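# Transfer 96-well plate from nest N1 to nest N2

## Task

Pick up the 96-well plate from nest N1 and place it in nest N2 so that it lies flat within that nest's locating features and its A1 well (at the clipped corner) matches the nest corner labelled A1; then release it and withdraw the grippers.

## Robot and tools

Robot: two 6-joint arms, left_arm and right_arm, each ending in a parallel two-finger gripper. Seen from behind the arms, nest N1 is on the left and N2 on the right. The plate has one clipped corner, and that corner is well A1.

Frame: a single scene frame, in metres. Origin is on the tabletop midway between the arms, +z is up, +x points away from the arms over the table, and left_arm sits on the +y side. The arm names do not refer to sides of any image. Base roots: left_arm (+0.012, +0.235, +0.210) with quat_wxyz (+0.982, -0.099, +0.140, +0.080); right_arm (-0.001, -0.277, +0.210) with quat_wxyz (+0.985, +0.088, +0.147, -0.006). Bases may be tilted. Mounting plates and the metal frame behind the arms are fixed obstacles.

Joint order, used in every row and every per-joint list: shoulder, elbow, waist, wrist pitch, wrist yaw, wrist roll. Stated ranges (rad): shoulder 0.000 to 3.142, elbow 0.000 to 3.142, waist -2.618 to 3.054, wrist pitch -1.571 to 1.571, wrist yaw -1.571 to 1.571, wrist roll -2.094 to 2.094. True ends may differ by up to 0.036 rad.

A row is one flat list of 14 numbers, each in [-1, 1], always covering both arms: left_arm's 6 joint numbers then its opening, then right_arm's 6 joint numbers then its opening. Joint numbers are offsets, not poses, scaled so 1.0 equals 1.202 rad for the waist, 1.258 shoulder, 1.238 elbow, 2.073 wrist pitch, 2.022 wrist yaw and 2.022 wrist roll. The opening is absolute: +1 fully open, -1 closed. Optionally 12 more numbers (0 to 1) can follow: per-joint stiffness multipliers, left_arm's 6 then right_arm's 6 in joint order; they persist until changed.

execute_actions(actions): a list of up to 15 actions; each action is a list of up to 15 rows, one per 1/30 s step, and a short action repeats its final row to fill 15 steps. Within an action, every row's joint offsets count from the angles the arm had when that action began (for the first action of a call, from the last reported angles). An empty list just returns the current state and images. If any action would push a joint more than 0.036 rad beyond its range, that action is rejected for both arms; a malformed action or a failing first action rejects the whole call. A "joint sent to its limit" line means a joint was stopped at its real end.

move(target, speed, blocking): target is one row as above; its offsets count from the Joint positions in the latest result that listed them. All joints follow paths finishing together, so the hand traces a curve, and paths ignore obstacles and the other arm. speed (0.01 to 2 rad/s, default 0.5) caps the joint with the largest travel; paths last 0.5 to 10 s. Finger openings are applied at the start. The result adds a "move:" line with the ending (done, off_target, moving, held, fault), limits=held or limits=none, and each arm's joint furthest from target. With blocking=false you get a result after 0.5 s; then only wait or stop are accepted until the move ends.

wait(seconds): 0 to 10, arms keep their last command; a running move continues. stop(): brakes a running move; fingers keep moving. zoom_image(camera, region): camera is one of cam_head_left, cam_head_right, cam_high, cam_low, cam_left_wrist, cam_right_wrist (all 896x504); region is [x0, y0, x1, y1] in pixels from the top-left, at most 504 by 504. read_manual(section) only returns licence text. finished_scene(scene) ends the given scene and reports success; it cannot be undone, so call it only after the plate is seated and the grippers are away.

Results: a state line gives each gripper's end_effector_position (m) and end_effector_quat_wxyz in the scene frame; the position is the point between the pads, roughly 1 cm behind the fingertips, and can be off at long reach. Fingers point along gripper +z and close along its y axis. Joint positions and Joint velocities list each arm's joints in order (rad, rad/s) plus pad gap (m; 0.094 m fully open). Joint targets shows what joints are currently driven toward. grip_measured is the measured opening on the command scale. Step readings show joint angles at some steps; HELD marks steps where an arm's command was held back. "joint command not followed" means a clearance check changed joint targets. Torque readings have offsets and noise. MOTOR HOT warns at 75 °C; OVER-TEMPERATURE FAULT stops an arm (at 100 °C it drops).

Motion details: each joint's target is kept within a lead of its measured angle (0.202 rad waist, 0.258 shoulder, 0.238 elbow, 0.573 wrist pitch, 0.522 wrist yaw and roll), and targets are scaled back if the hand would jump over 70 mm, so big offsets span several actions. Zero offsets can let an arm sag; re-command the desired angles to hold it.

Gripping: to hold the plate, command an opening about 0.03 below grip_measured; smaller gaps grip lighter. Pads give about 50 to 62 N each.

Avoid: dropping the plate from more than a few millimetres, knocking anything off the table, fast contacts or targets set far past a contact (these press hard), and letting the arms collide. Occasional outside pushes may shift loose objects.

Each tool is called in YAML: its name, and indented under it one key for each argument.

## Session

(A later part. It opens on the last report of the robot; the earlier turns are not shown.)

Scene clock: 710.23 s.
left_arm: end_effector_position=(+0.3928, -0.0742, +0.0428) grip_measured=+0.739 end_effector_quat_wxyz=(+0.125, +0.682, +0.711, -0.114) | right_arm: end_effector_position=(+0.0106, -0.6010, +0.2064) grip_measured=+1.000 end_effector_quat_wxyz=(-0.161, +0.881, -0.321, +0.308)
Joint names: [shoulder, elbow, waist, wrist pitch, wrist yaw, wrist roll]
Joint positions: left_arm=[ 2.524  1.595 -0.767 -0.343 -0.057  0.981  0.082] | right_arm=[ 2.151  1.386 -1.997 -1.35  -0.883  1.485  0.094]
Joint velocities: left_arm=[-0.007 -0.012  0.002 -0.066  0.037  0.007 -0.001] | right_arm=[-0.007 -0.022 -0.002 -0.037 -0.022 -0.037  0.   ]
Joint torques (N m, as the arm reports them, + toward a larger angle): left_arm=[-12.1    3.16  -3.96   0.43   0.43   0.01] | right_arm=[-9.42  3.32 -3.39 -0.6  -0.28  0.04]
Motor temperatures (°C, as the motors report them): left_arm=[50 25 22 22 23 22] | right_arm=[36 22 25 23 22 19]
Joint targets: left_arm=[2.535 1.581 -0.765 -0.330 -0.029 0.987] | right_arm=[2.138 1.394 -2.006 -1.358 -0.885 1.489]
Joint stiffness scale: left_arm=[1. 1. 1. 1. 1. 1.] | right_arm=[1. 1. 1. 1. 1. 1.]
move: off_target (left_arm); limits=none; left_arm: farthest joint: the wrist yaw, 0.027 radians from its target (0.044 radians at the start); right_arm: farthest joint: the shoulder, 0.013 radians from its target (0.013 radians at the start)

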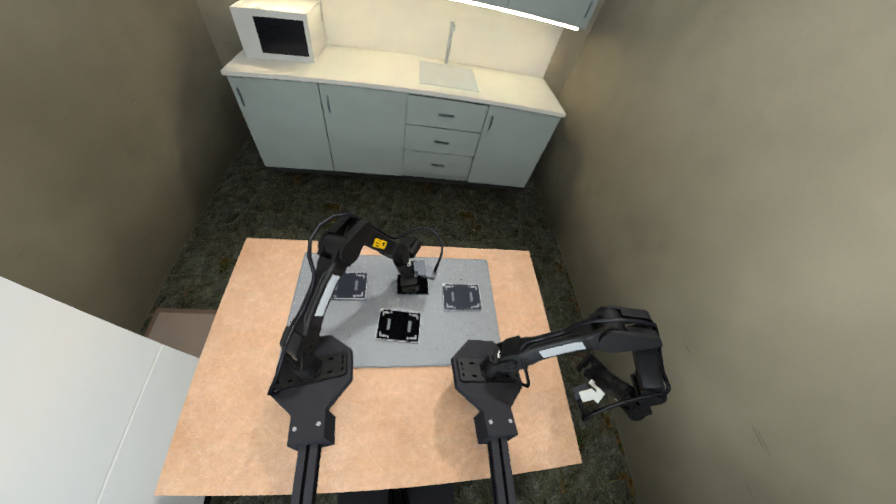

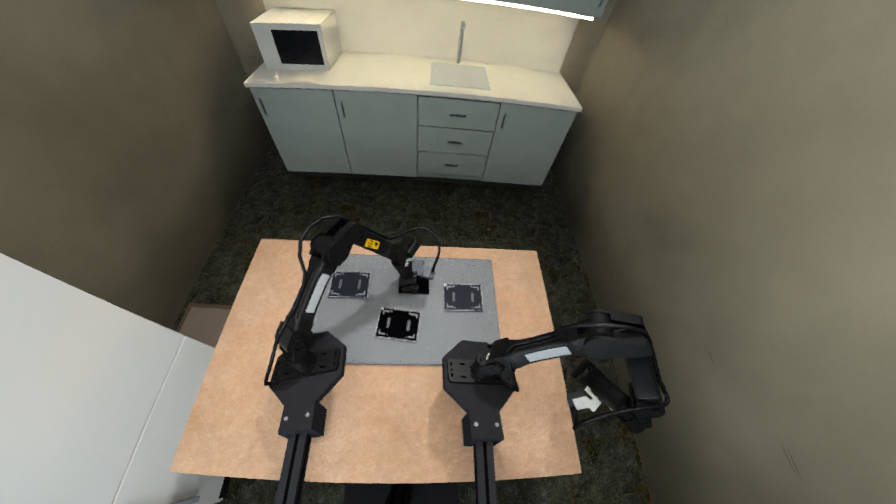

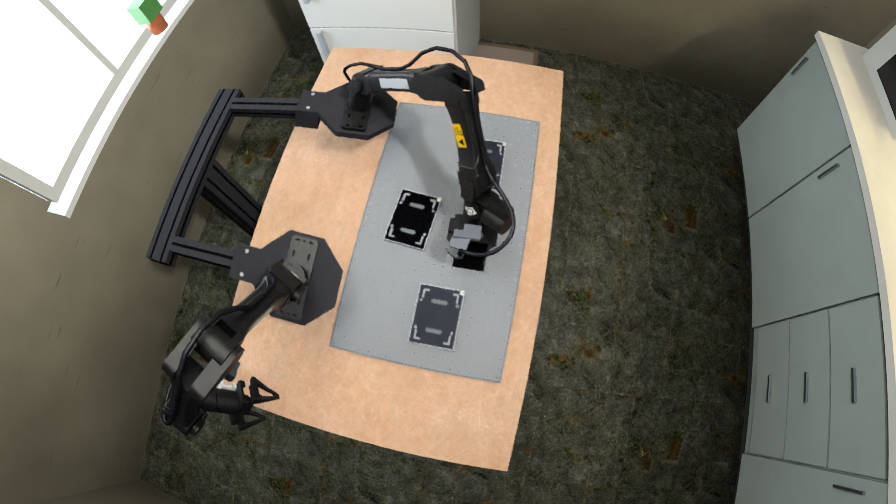

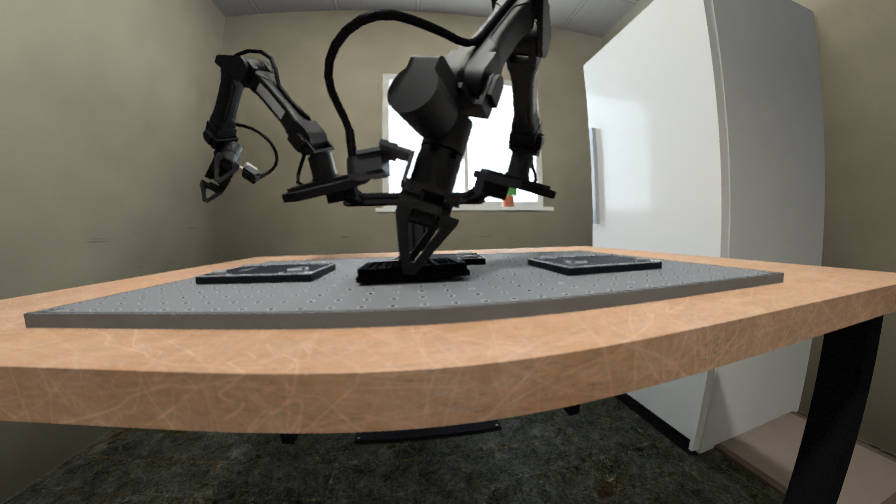

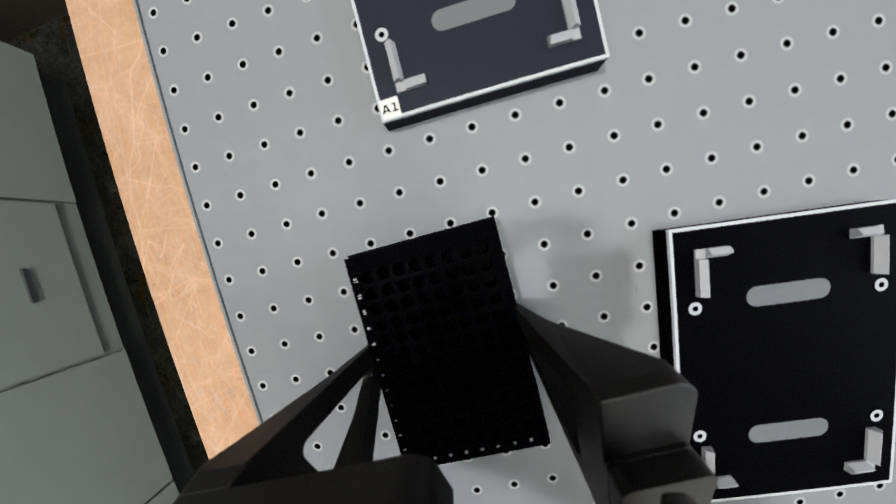

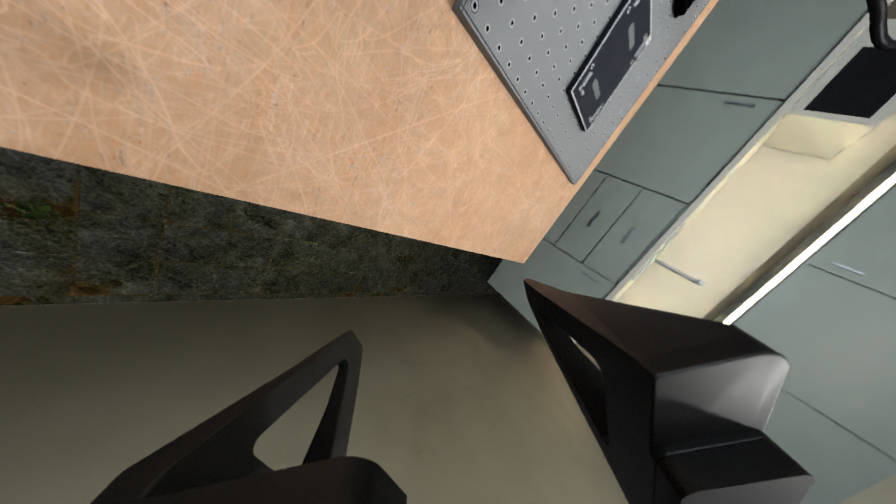

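execute_actions:
  actions:
    - [[0.0,-0.011,0.002,0.006,0.014,0.003,0.80,-0.010,0.006,-0.007,-0.004,-0.001,0.002,1]]
    - [[0.0,-0.011,0.002,0.006,0.014,0.003,1,-0.010,0.006,-0.007,-0.004,-0.001,0.002,1]]

zoom_image:
  camera: "cam_low"
  region: [320, 200, 520, 320]

Scene clock: 718.77 s.
left_arm: end_effector_position=(+0.3928, -0.0750, +0.0431) grip_measured=+1.000 end_effector_quat_wxyz=(+0.126, +0.683, +0.711, -0.115) | right_arm: end_effector_position=(+0.0106, -0.6010, +0.2064) grip_measured=+1.000 end_effector_quat_wxyz=(-0.161, +0.881, -0.321, +0.308)
Joint names: [shoulder, elbow, waist, wrist pitch, wrist yaw, wrist roll]
Joint positions: left_arm=[ 2.524  1.595 -0.767 -0.341 -0.052  0.982  0.094] | right_arm=[ 2.151  1.386 -1.997 -1.35  -0.883  1.485  0.094]
Joint velocities: left_arm=[-0.012  0.002  0.007 -0.022 -0.007 -0.007  0.   ] | right_arm=[ 0.032  0.002  0.007 -0.037  0.051 -0.051  0.   ]
Joint torques (N m, as the arm reports them, + toward a larger angle): left_arm=[-13.01   3.21  -3.94   0.44   0.42   0.01] | right_arm=[-9.43  3.28 -3.39 -0.61 -0.27  0.06]
Motor temperatures (°C, as the motors report them): left_arm=[48 25 22 22 23 22] | right_arm=[36 22 25 23 22 19]
Joint targets: left_arm=[2.524 1.582 -0.765 -0.329 -0.027 0.987] | right_arm=[2.138 1.394 -2.006 -1.358 -0.885 1.489]
Joint stiffness scale: left_arm=[1. 1. 1. 1. 1. 1.] | right_arm=[1. 1. 1. 1. 1. 1.]
Step readings (joint positions; steps 1 to 15: 1st action; 16 to 30: 2nd action):
0: left_arm=[2.524 1.595 -0.767 -0.342 -0.056 0.981] | right_arm=[2.151 1.386 -1.997 -1.350 -0.883 1.485]
1: left_arm=[2.524 1.595 -0.767 -0.342 -0.056 0.981] | right_arm=[2.151 1.386 -1.997 -1.350 -0.883 1.485]
2: left_arm=[2.524 1.595 -0.767 -0.342 -0.056 0.981] | right_arm=[2.151 1.386 -1.997 -1.350 -0.883 1.485]
4: left_arm=[2.524 1.595 -0.767 -0.342 -0.056 0.981] | right_arm=[2.151 1.386 -1.997 -1.350 -0.883 1.485]
8: left_arm=[2.524 1.595 -0.767 -0.342 -0.055 0.981] | right_arm=[2.151 1.386 -1.997 -1.350 -0.883 1.485]
15: left_arm=[2.524 1.595 -0.767 -0.342 -0.055 0.981] | right_arm=[2.151 1.386 -1.997 -1.350 -0.883 1.485]
16: left_arm=[2.524 1.595 -0.767 -0.342 -0.055 0.982] | right_arm=[2.151 1.386 -1.997 -1.350 -0.883 1.485]
17: left_arm=[2.524 1.595 -0.767 -0.342 -0.055 0.982] | right_arm=[2.151 1.386 -1.997 -1.350 -0.883 1.485]
19: left_arm=[2.524 1.595 -0.767 -0.341 -0.053 0.982] | right_arm=[2.151 1.386 -1.997 -1.350 -0.883 1.485]
23: left_arm=[2.524 1.595 -0.767 -0.341 -0.053 0.982] | right_arm=[2.151 1.386 -1.997 -1.350 -0.883 1.485]
30: Joint positions above

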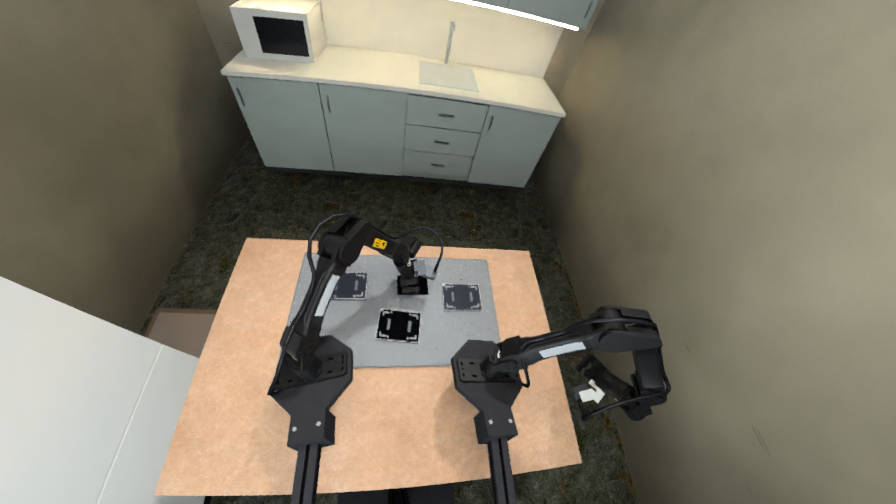

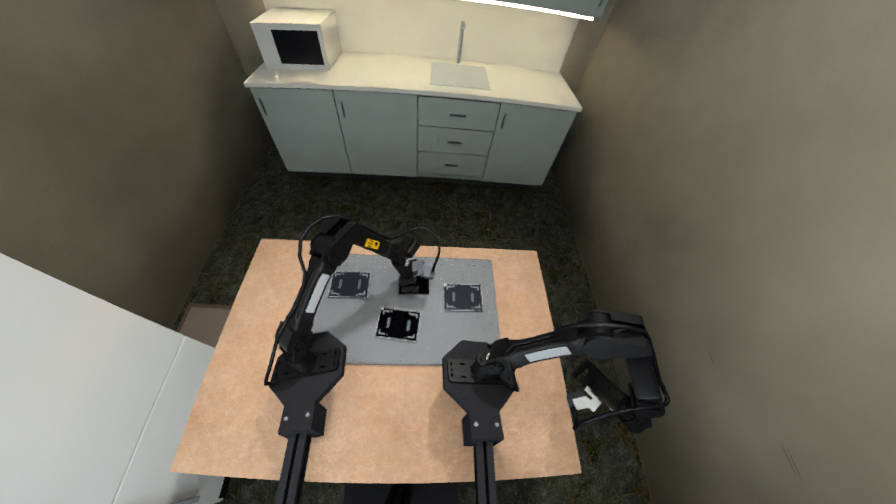

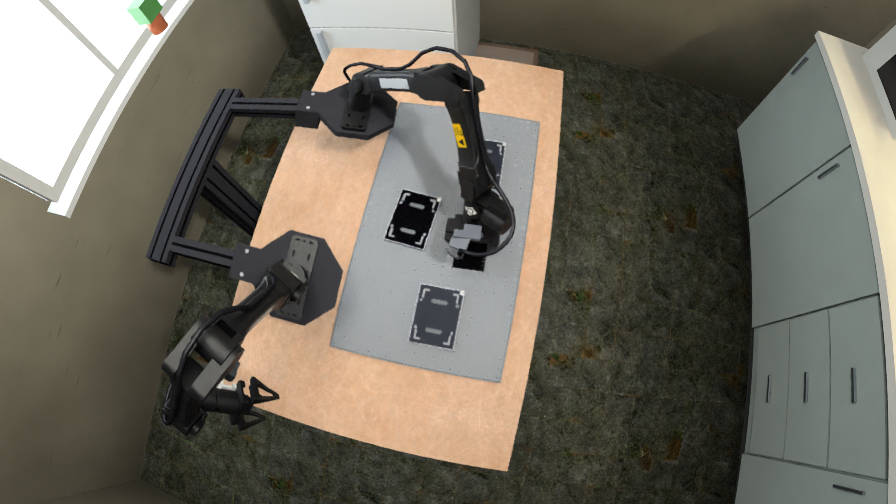

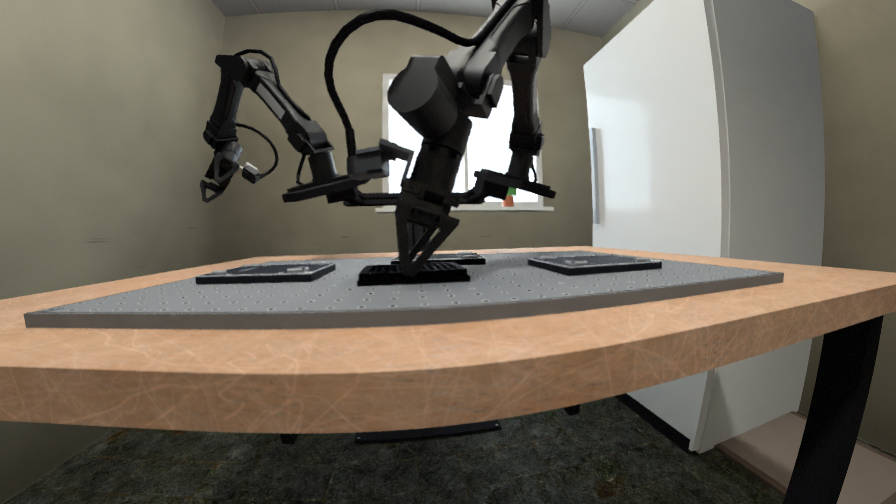

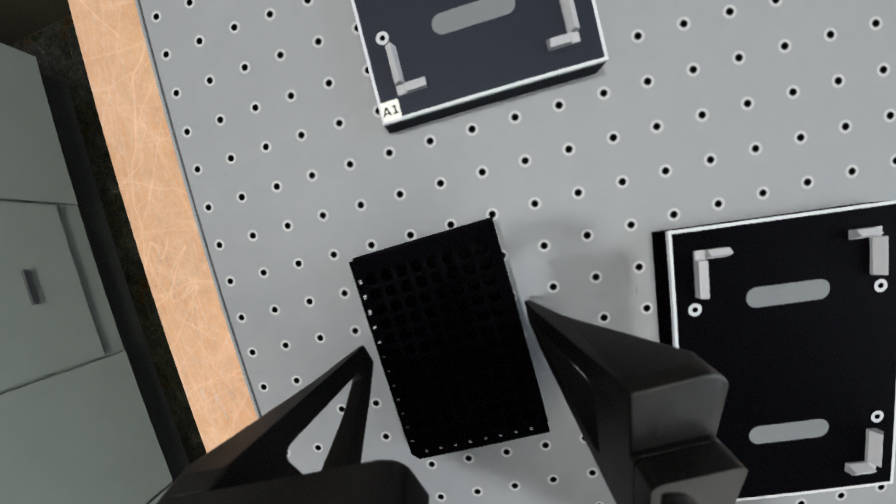

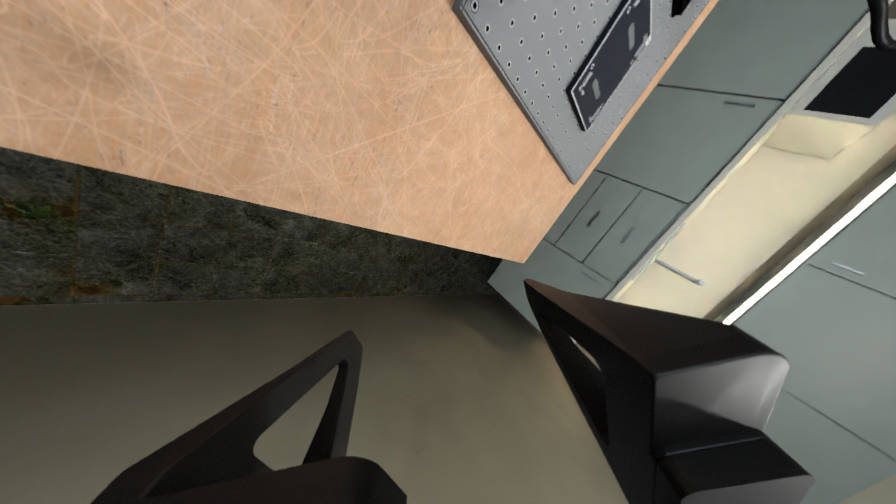

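Region (320, 200, 520, 320) of cam_low's 896x504 image, scaled by 2.520, with more detail than that image has; it fills the top 302 rows of this view, and the rest is white.

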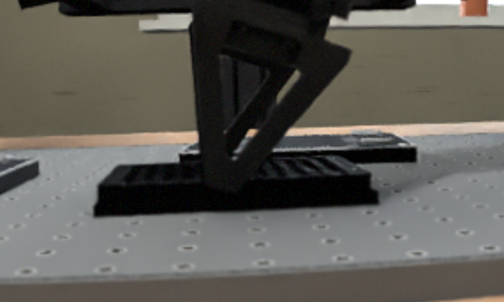

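move:
  target: [-0.143,-0.011,-0.042,-0.082,0.014,-0.015,1,-0.09,-0.005,0.68,0.125,0.139,-0.445,1]
  speed: 0.6

Scene clock: 802.70 s.
left_arm: end_effector_position=(+0.3979, -0.0717, +0.1084) grip_measured=+1.000 end_effector_quat_wxyz=(+0.129, +0.684, +0.708, -0.121) | right_arm: end_effector_position=(+0.2115, -0.5379, +0.1298) grip_measured=+1.000 end_effector_quat_wxyz=(-0.159, +0.790, +0.536, +0.250)
Joint names: [shoulder, elbow, waist, wrist pitch, wrist yaw, wrist roll]
Joint positions: left_arm=[ 2.369  1.595 -0.798 -0.495 -0.049  0.958  0.094] | right_arm=[ 2.069  1.386 -1.172 -1.098 -0.609  0.594  0.094]
Joint velocities: left_arm=[-0.002 -0.012  0.007 -0.007 -0.037  0.022  0.   ] | right_arm=[ 0.002  0.002 -0.007  0.037 -0.007  0.095  0.   ]
Joint torques (N m, as the arm reports them, + toward a larger angle): left_arm=[-14.71   3.77  -5.64   0.21   0.43  -0.1 ] | right_arm=[-11.87   2.18  -2.12  -0.35  -0.11  -0.07]
Motor temperatures (°C, as the motors report them): left_arm=[48 24 22 22 23 22] | right_arm=[37 22 25 23 22 19]
Joint targets: left_arm=[2.344 1.582 -0.817 -0.511 -0.024 0.951] | right_arm=[2.038 1.380 -1.180 -1.090 -0.602 0.585]
Joint stiffness scale: left_arm=[1. 1. 1. 1. 1. 1.] | right_arm=[1. 1. 1. 1. 1. 1.]
move: off_target (left_arm, right_arm); limits=none; left_arm: farthest joint: the shoulder, 0.025 radians from its target (0.180 radians at the start); right_arm: farthest joint: the shoulder, 0.031 radians from its target (0.113 radians at the start)

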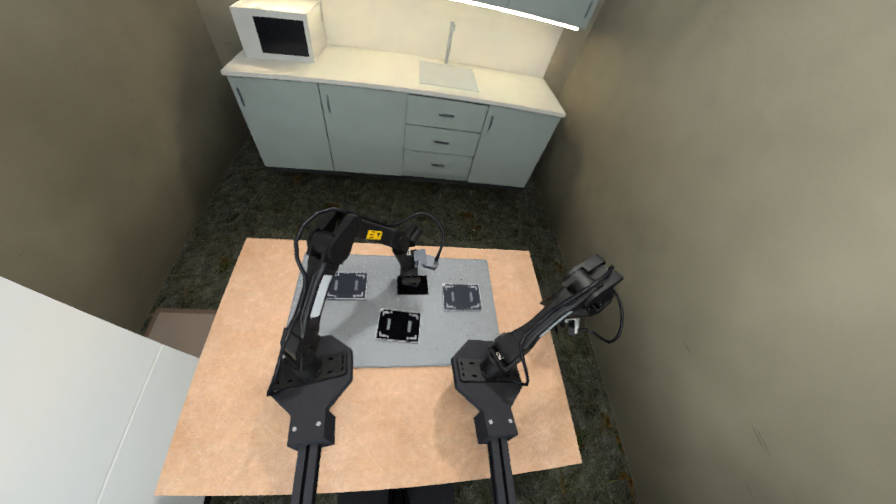

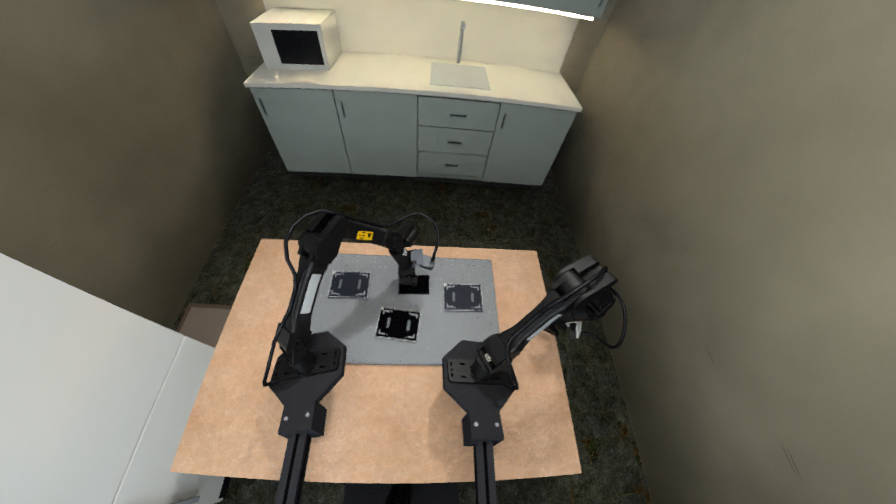

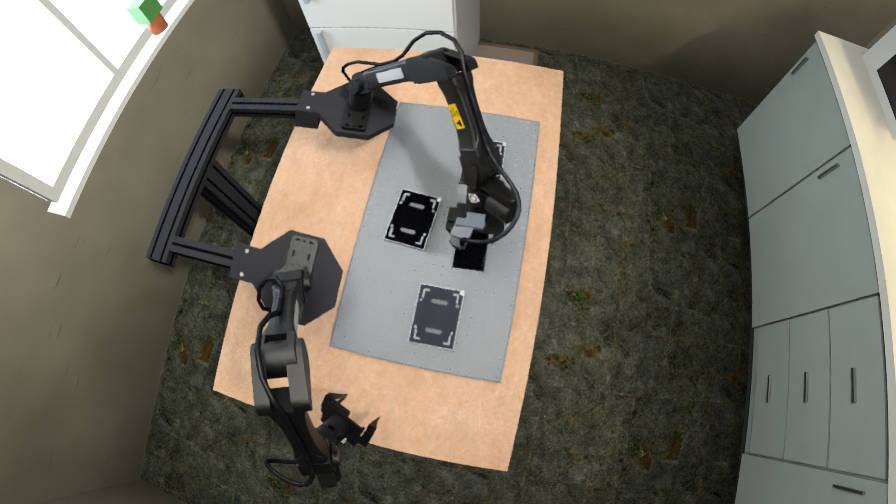

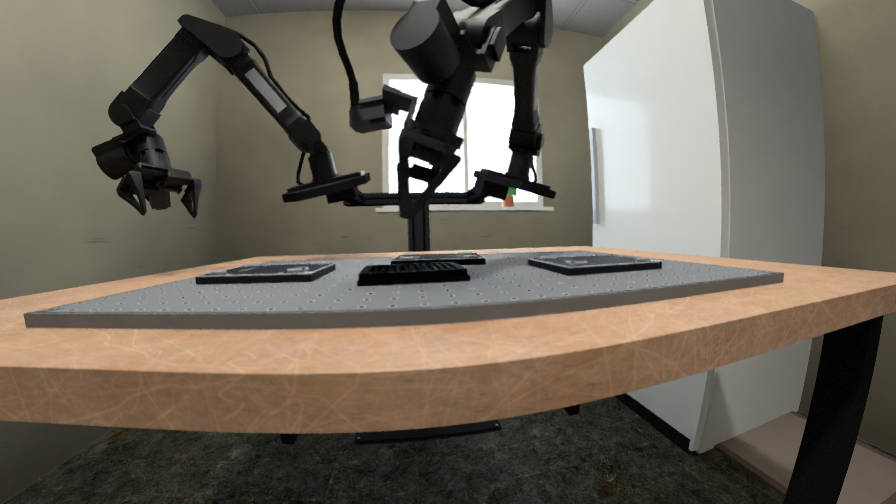

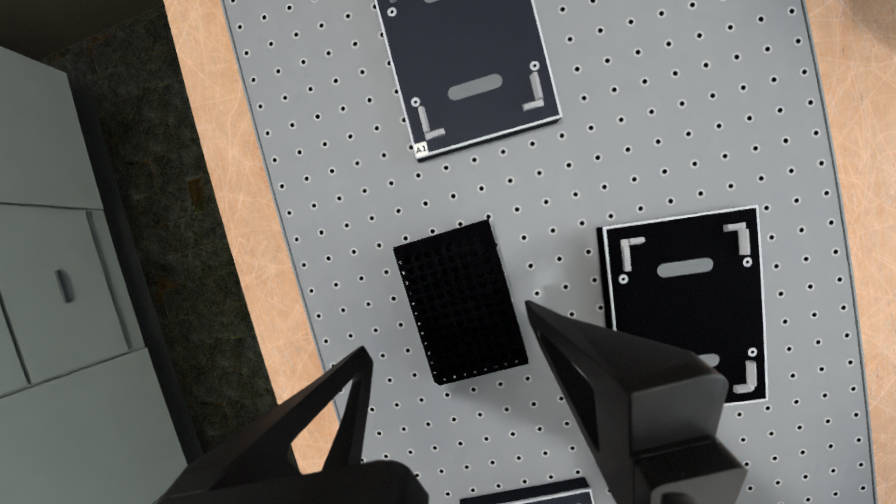

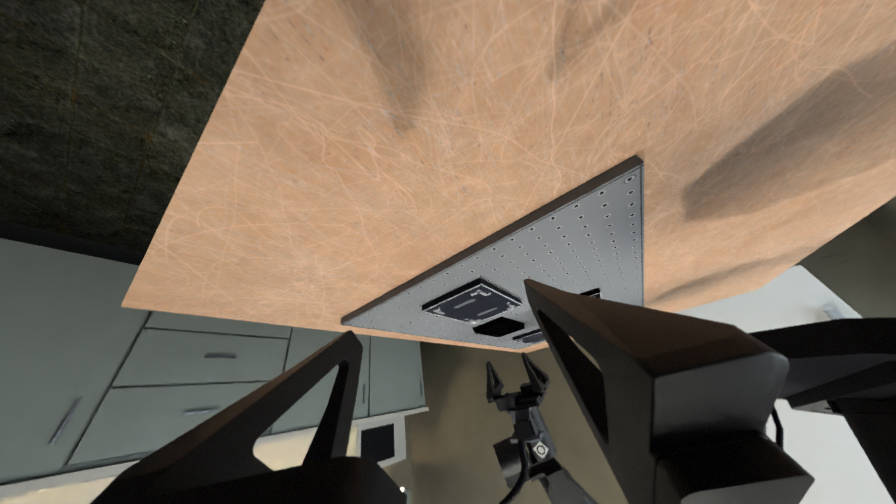

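move:
  target: [-0.6,-0.4,0.995,-0.1,0.012,0,1,-0.039,-0.005,0.995,0.185,0.208,-0.663,1]
  speed: 0.7

Scene clock: 813.70 s.
left_arm: end_effector_position=(+0.3224, +0.4414, +0.1624) grip_measured=+1.000 end_effector_quat_wxyz=(+0.008, +0.193, +0.981, +0.007) | right_arm: end_effector_position=(+0.3992, -0.2284, +0.1043) grip_measured=+1.000 end_effector_quat_wxyz=(+0.012, -0.346, +0.919, +0.191)
Joint names: [shoulder, elbow, waist, wrist pitch, wrist yaw, wrist roll]
Joint positions: left_arm=[ 1.636  1.114  0.397 -0.687 -0.045  0.958  0.094] | right_arm=[ 2.052  1.386  0.024 -0.728 -0.188 -0.735  0.094]
Joint velocities: left_arm=[ 0.002  0.007  0.002 -0.066  0.022 -0.022  0.   ] | right_arm=[ 0.012 -0.007 -0.007 -0.007  0.007 -0.051  0.   ]
Joint torques (N m, as the arm reports them, + toward a larger angle): left_arm=[-11.07   3.68  -0.16  -0.09   0.19  -0.04] | right_arm=[-12.52   2.64   1.53   0.4   -0.26  -0.09]
Motor temperatures (°C, as the motors report them): left_arm=[49 24 23 22 23 22] | right_arm=[39 22 25 23 22 19]
Joint targets: left_arm=[1.614 1.100 0.399 -0.703 -0.025 0.958] | right_arm=[2.020 1.380 0.024 -0.714 -0.189 -0.747]
Joint stiffness scale: left_arm=[1. 1. 1. 1. 1. 1.] | right_arm=[1. 1. 1. 1. 1. 1.]
move: off_target (left_arm, right_arm); limits=none; left_arm: farthest joint: the shoulder, 0.022 radians from its target (0.754 radians at the start); right_arm: farthest joint: the shoulder, 0.032 radians from its target (0.049 radians at the start)

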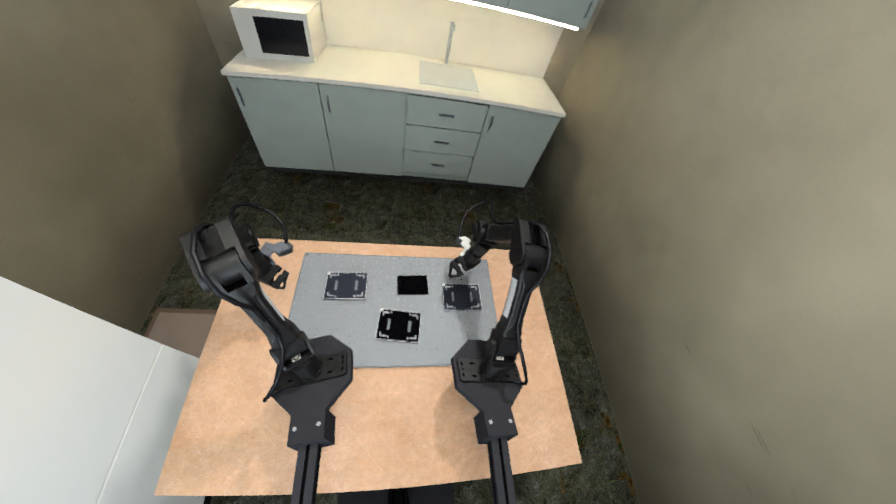

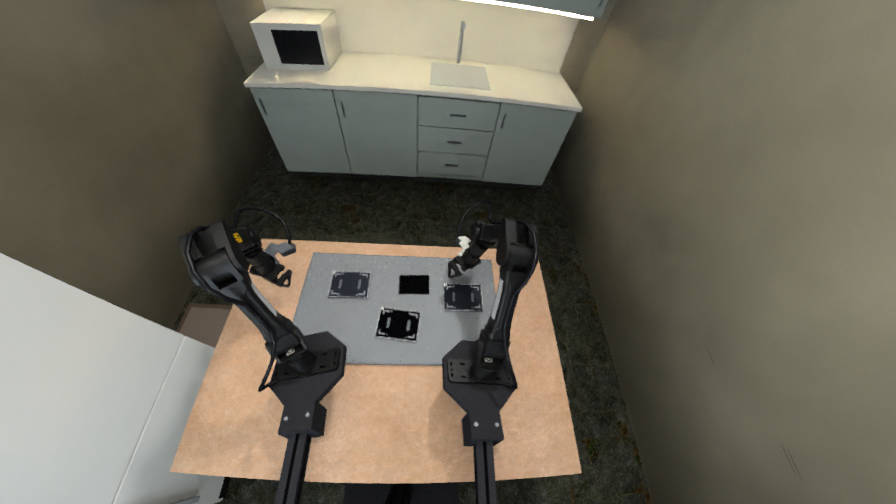

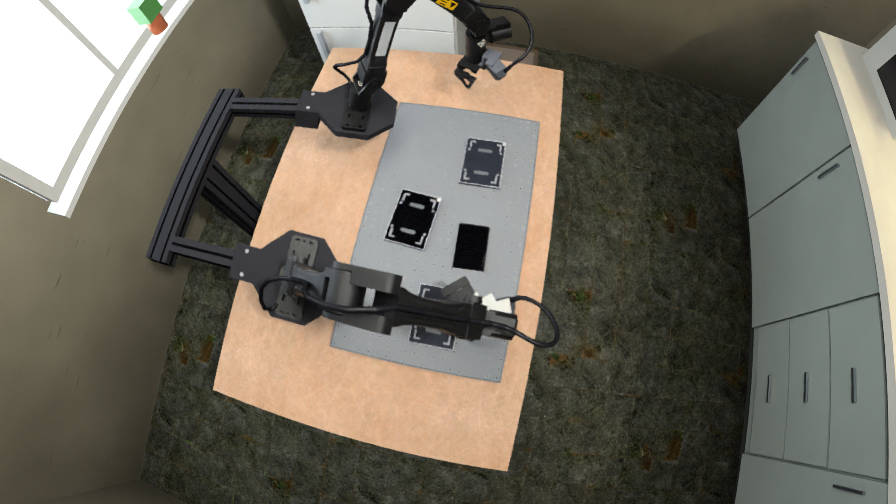

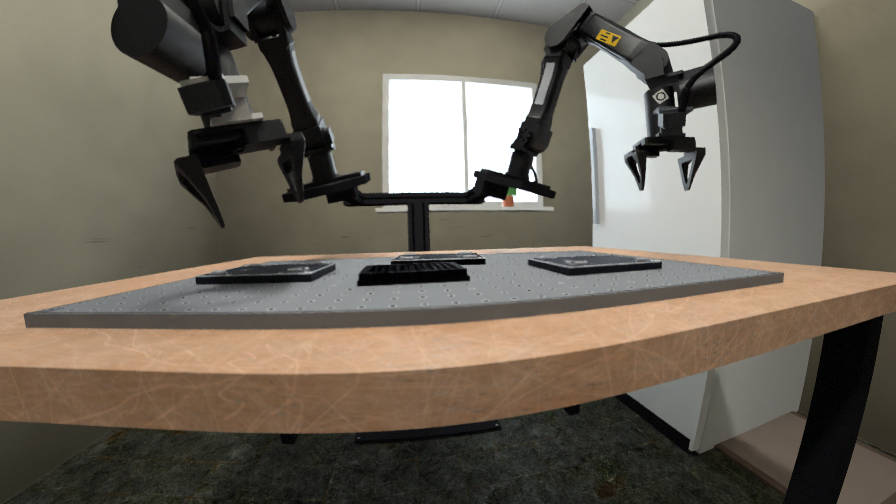

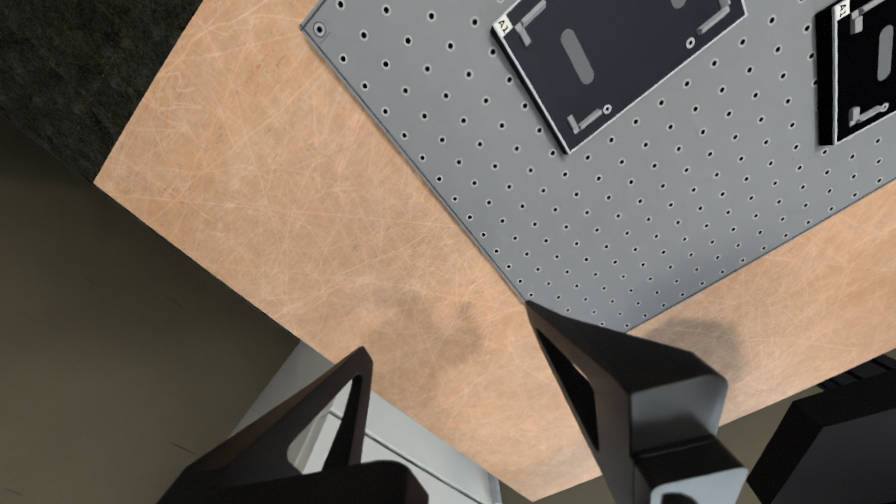

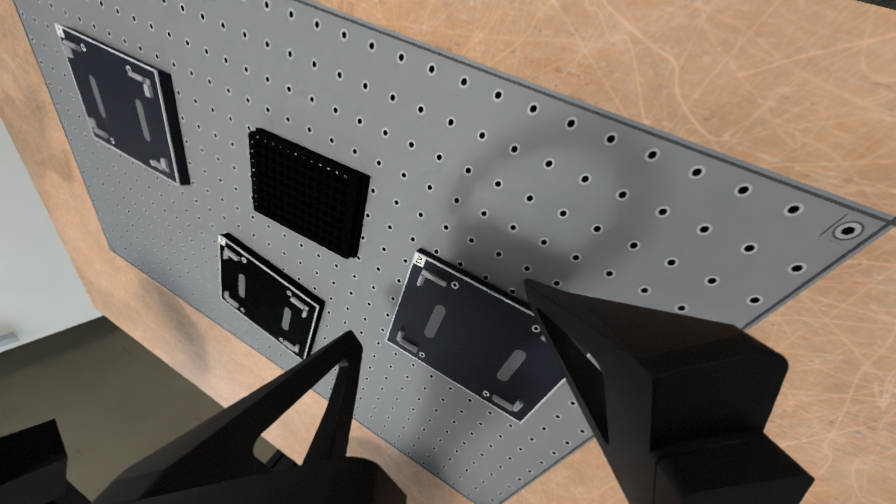

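move:
  target: [-0.017,-0.011,0.002,-0.008,0.01,0,1,0.068,-0.038,0.335,0.131,0.070,-0.256,1]
  speed: 0.5

Scene clock: 821.80 s.
left_arm: end_effector_position=(+0.3222, +0.4413, +0.1624) grip_measured=+1.000 end_effector_quat_wxyz=(+0.008, +0.194, +0.981, +0.007) | right_arm: end_effector_position=(+0.3932, -0.0763, +0.1000) grip_measured=+1.000 end_effector_quat_wxyz=(-0.117, +0.710, -0.684, -0.122)
Joint names: [shoulder, elbow, waist, wrist pitch, wrist yaw, wrist roll]
Joint positions: left_arm=[ 1.636  1.114  0.397 -0.688 -0.045  0.958  0.094] | right_arm=[ 2.138  1.353  0.419 -0.47  -0.043 -1.243  0.094]
Joint velocities: left_arm=[-0.022  0.017  0.002  0.022 -0.022  0.007  0.   ] | right_arm=[-0.022 -0.007 -0.017 -0.022 -0.022 -0.081  0.   ]
Joint torques (N m, as the arm reports them, + toward a larger angle): left_arm=[-11.01   3.75  -0.09  -0.09   0.19  -0.04] | right_arm=[-10.02   2.28   3.08   0.83  -0.22  -0.08]
Motor temperatures (°C, as the motors report them): left_arm=[47 24 22 21 23 22] | right_arm=[39 22 25 23 22 19]
Joint targets: left_arm=[1.614 1.101 0.399 -0.704 -0.025 0.958] | right_arm=[2.138 1.339 0.427 -0.456 -0.046 -1.253]
Joint stiffness scale: left_arm=[1. 1. 1. 1. 1. 1.] | right_arm=[1. 1. 1. 1. 1. 1.]
move: off_target (left_arm); limits=none; left_arm: farthest joint: the shoulder, 0.021 radians from its target (0.021 radians at the start); right_arm: farthest joint: the elbow, 0.014 radians from its target (0.047 radians at the start)

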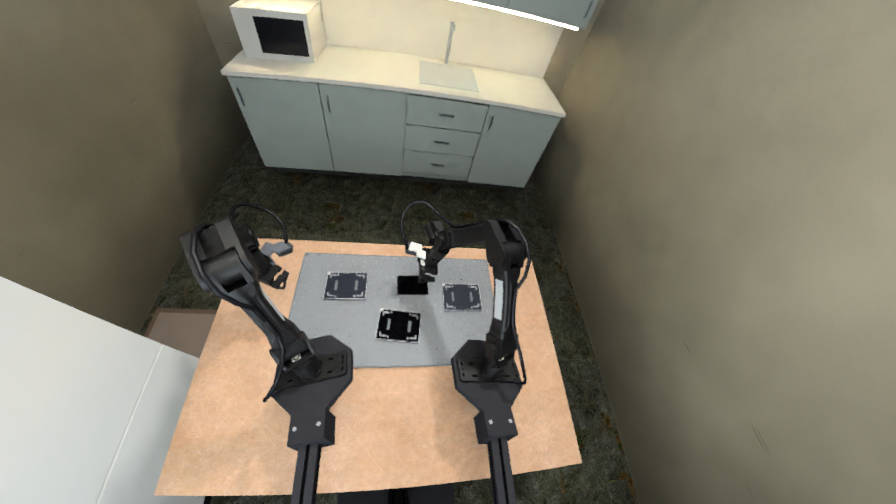

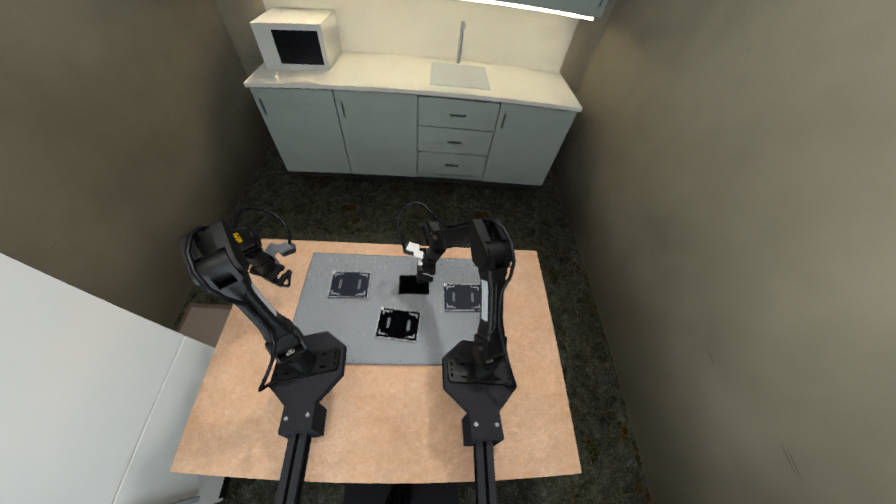

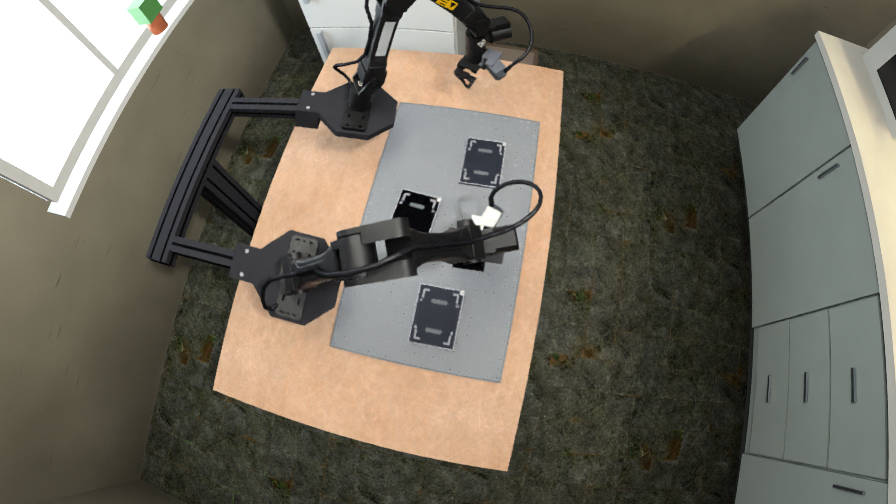

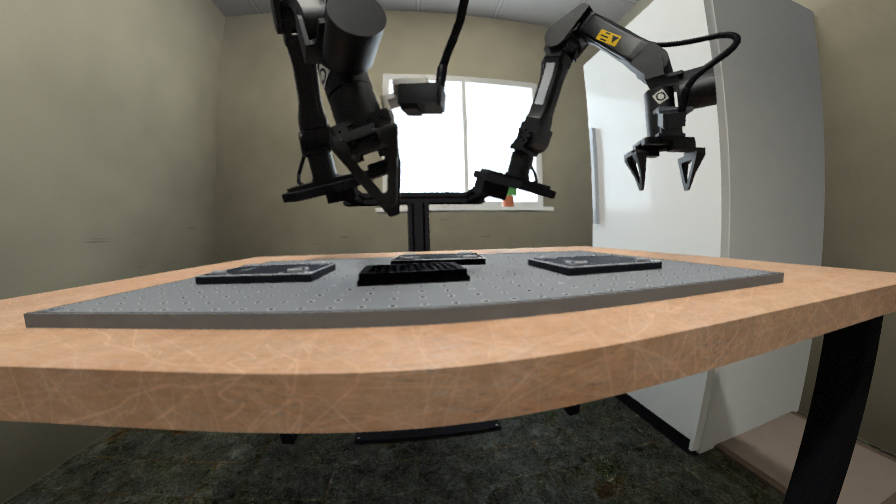

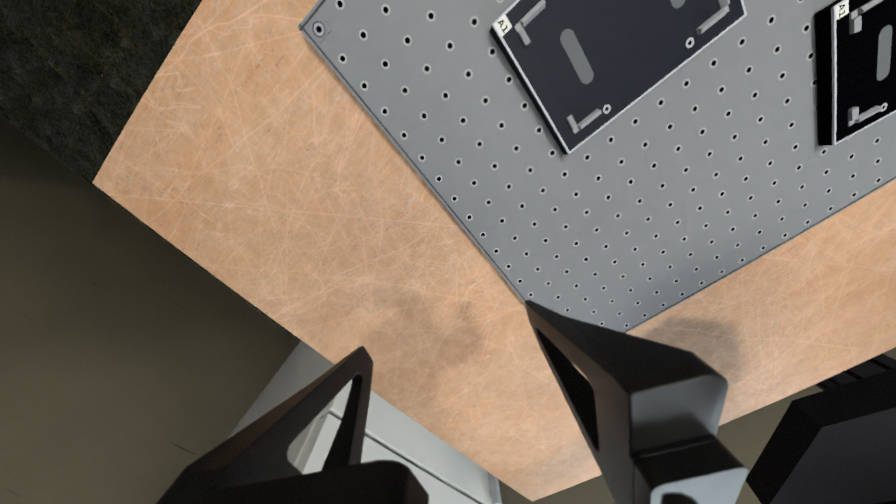

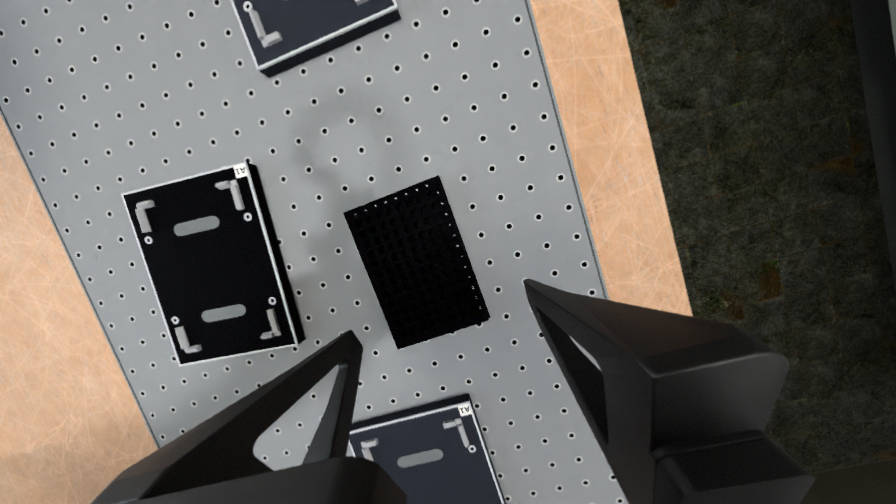

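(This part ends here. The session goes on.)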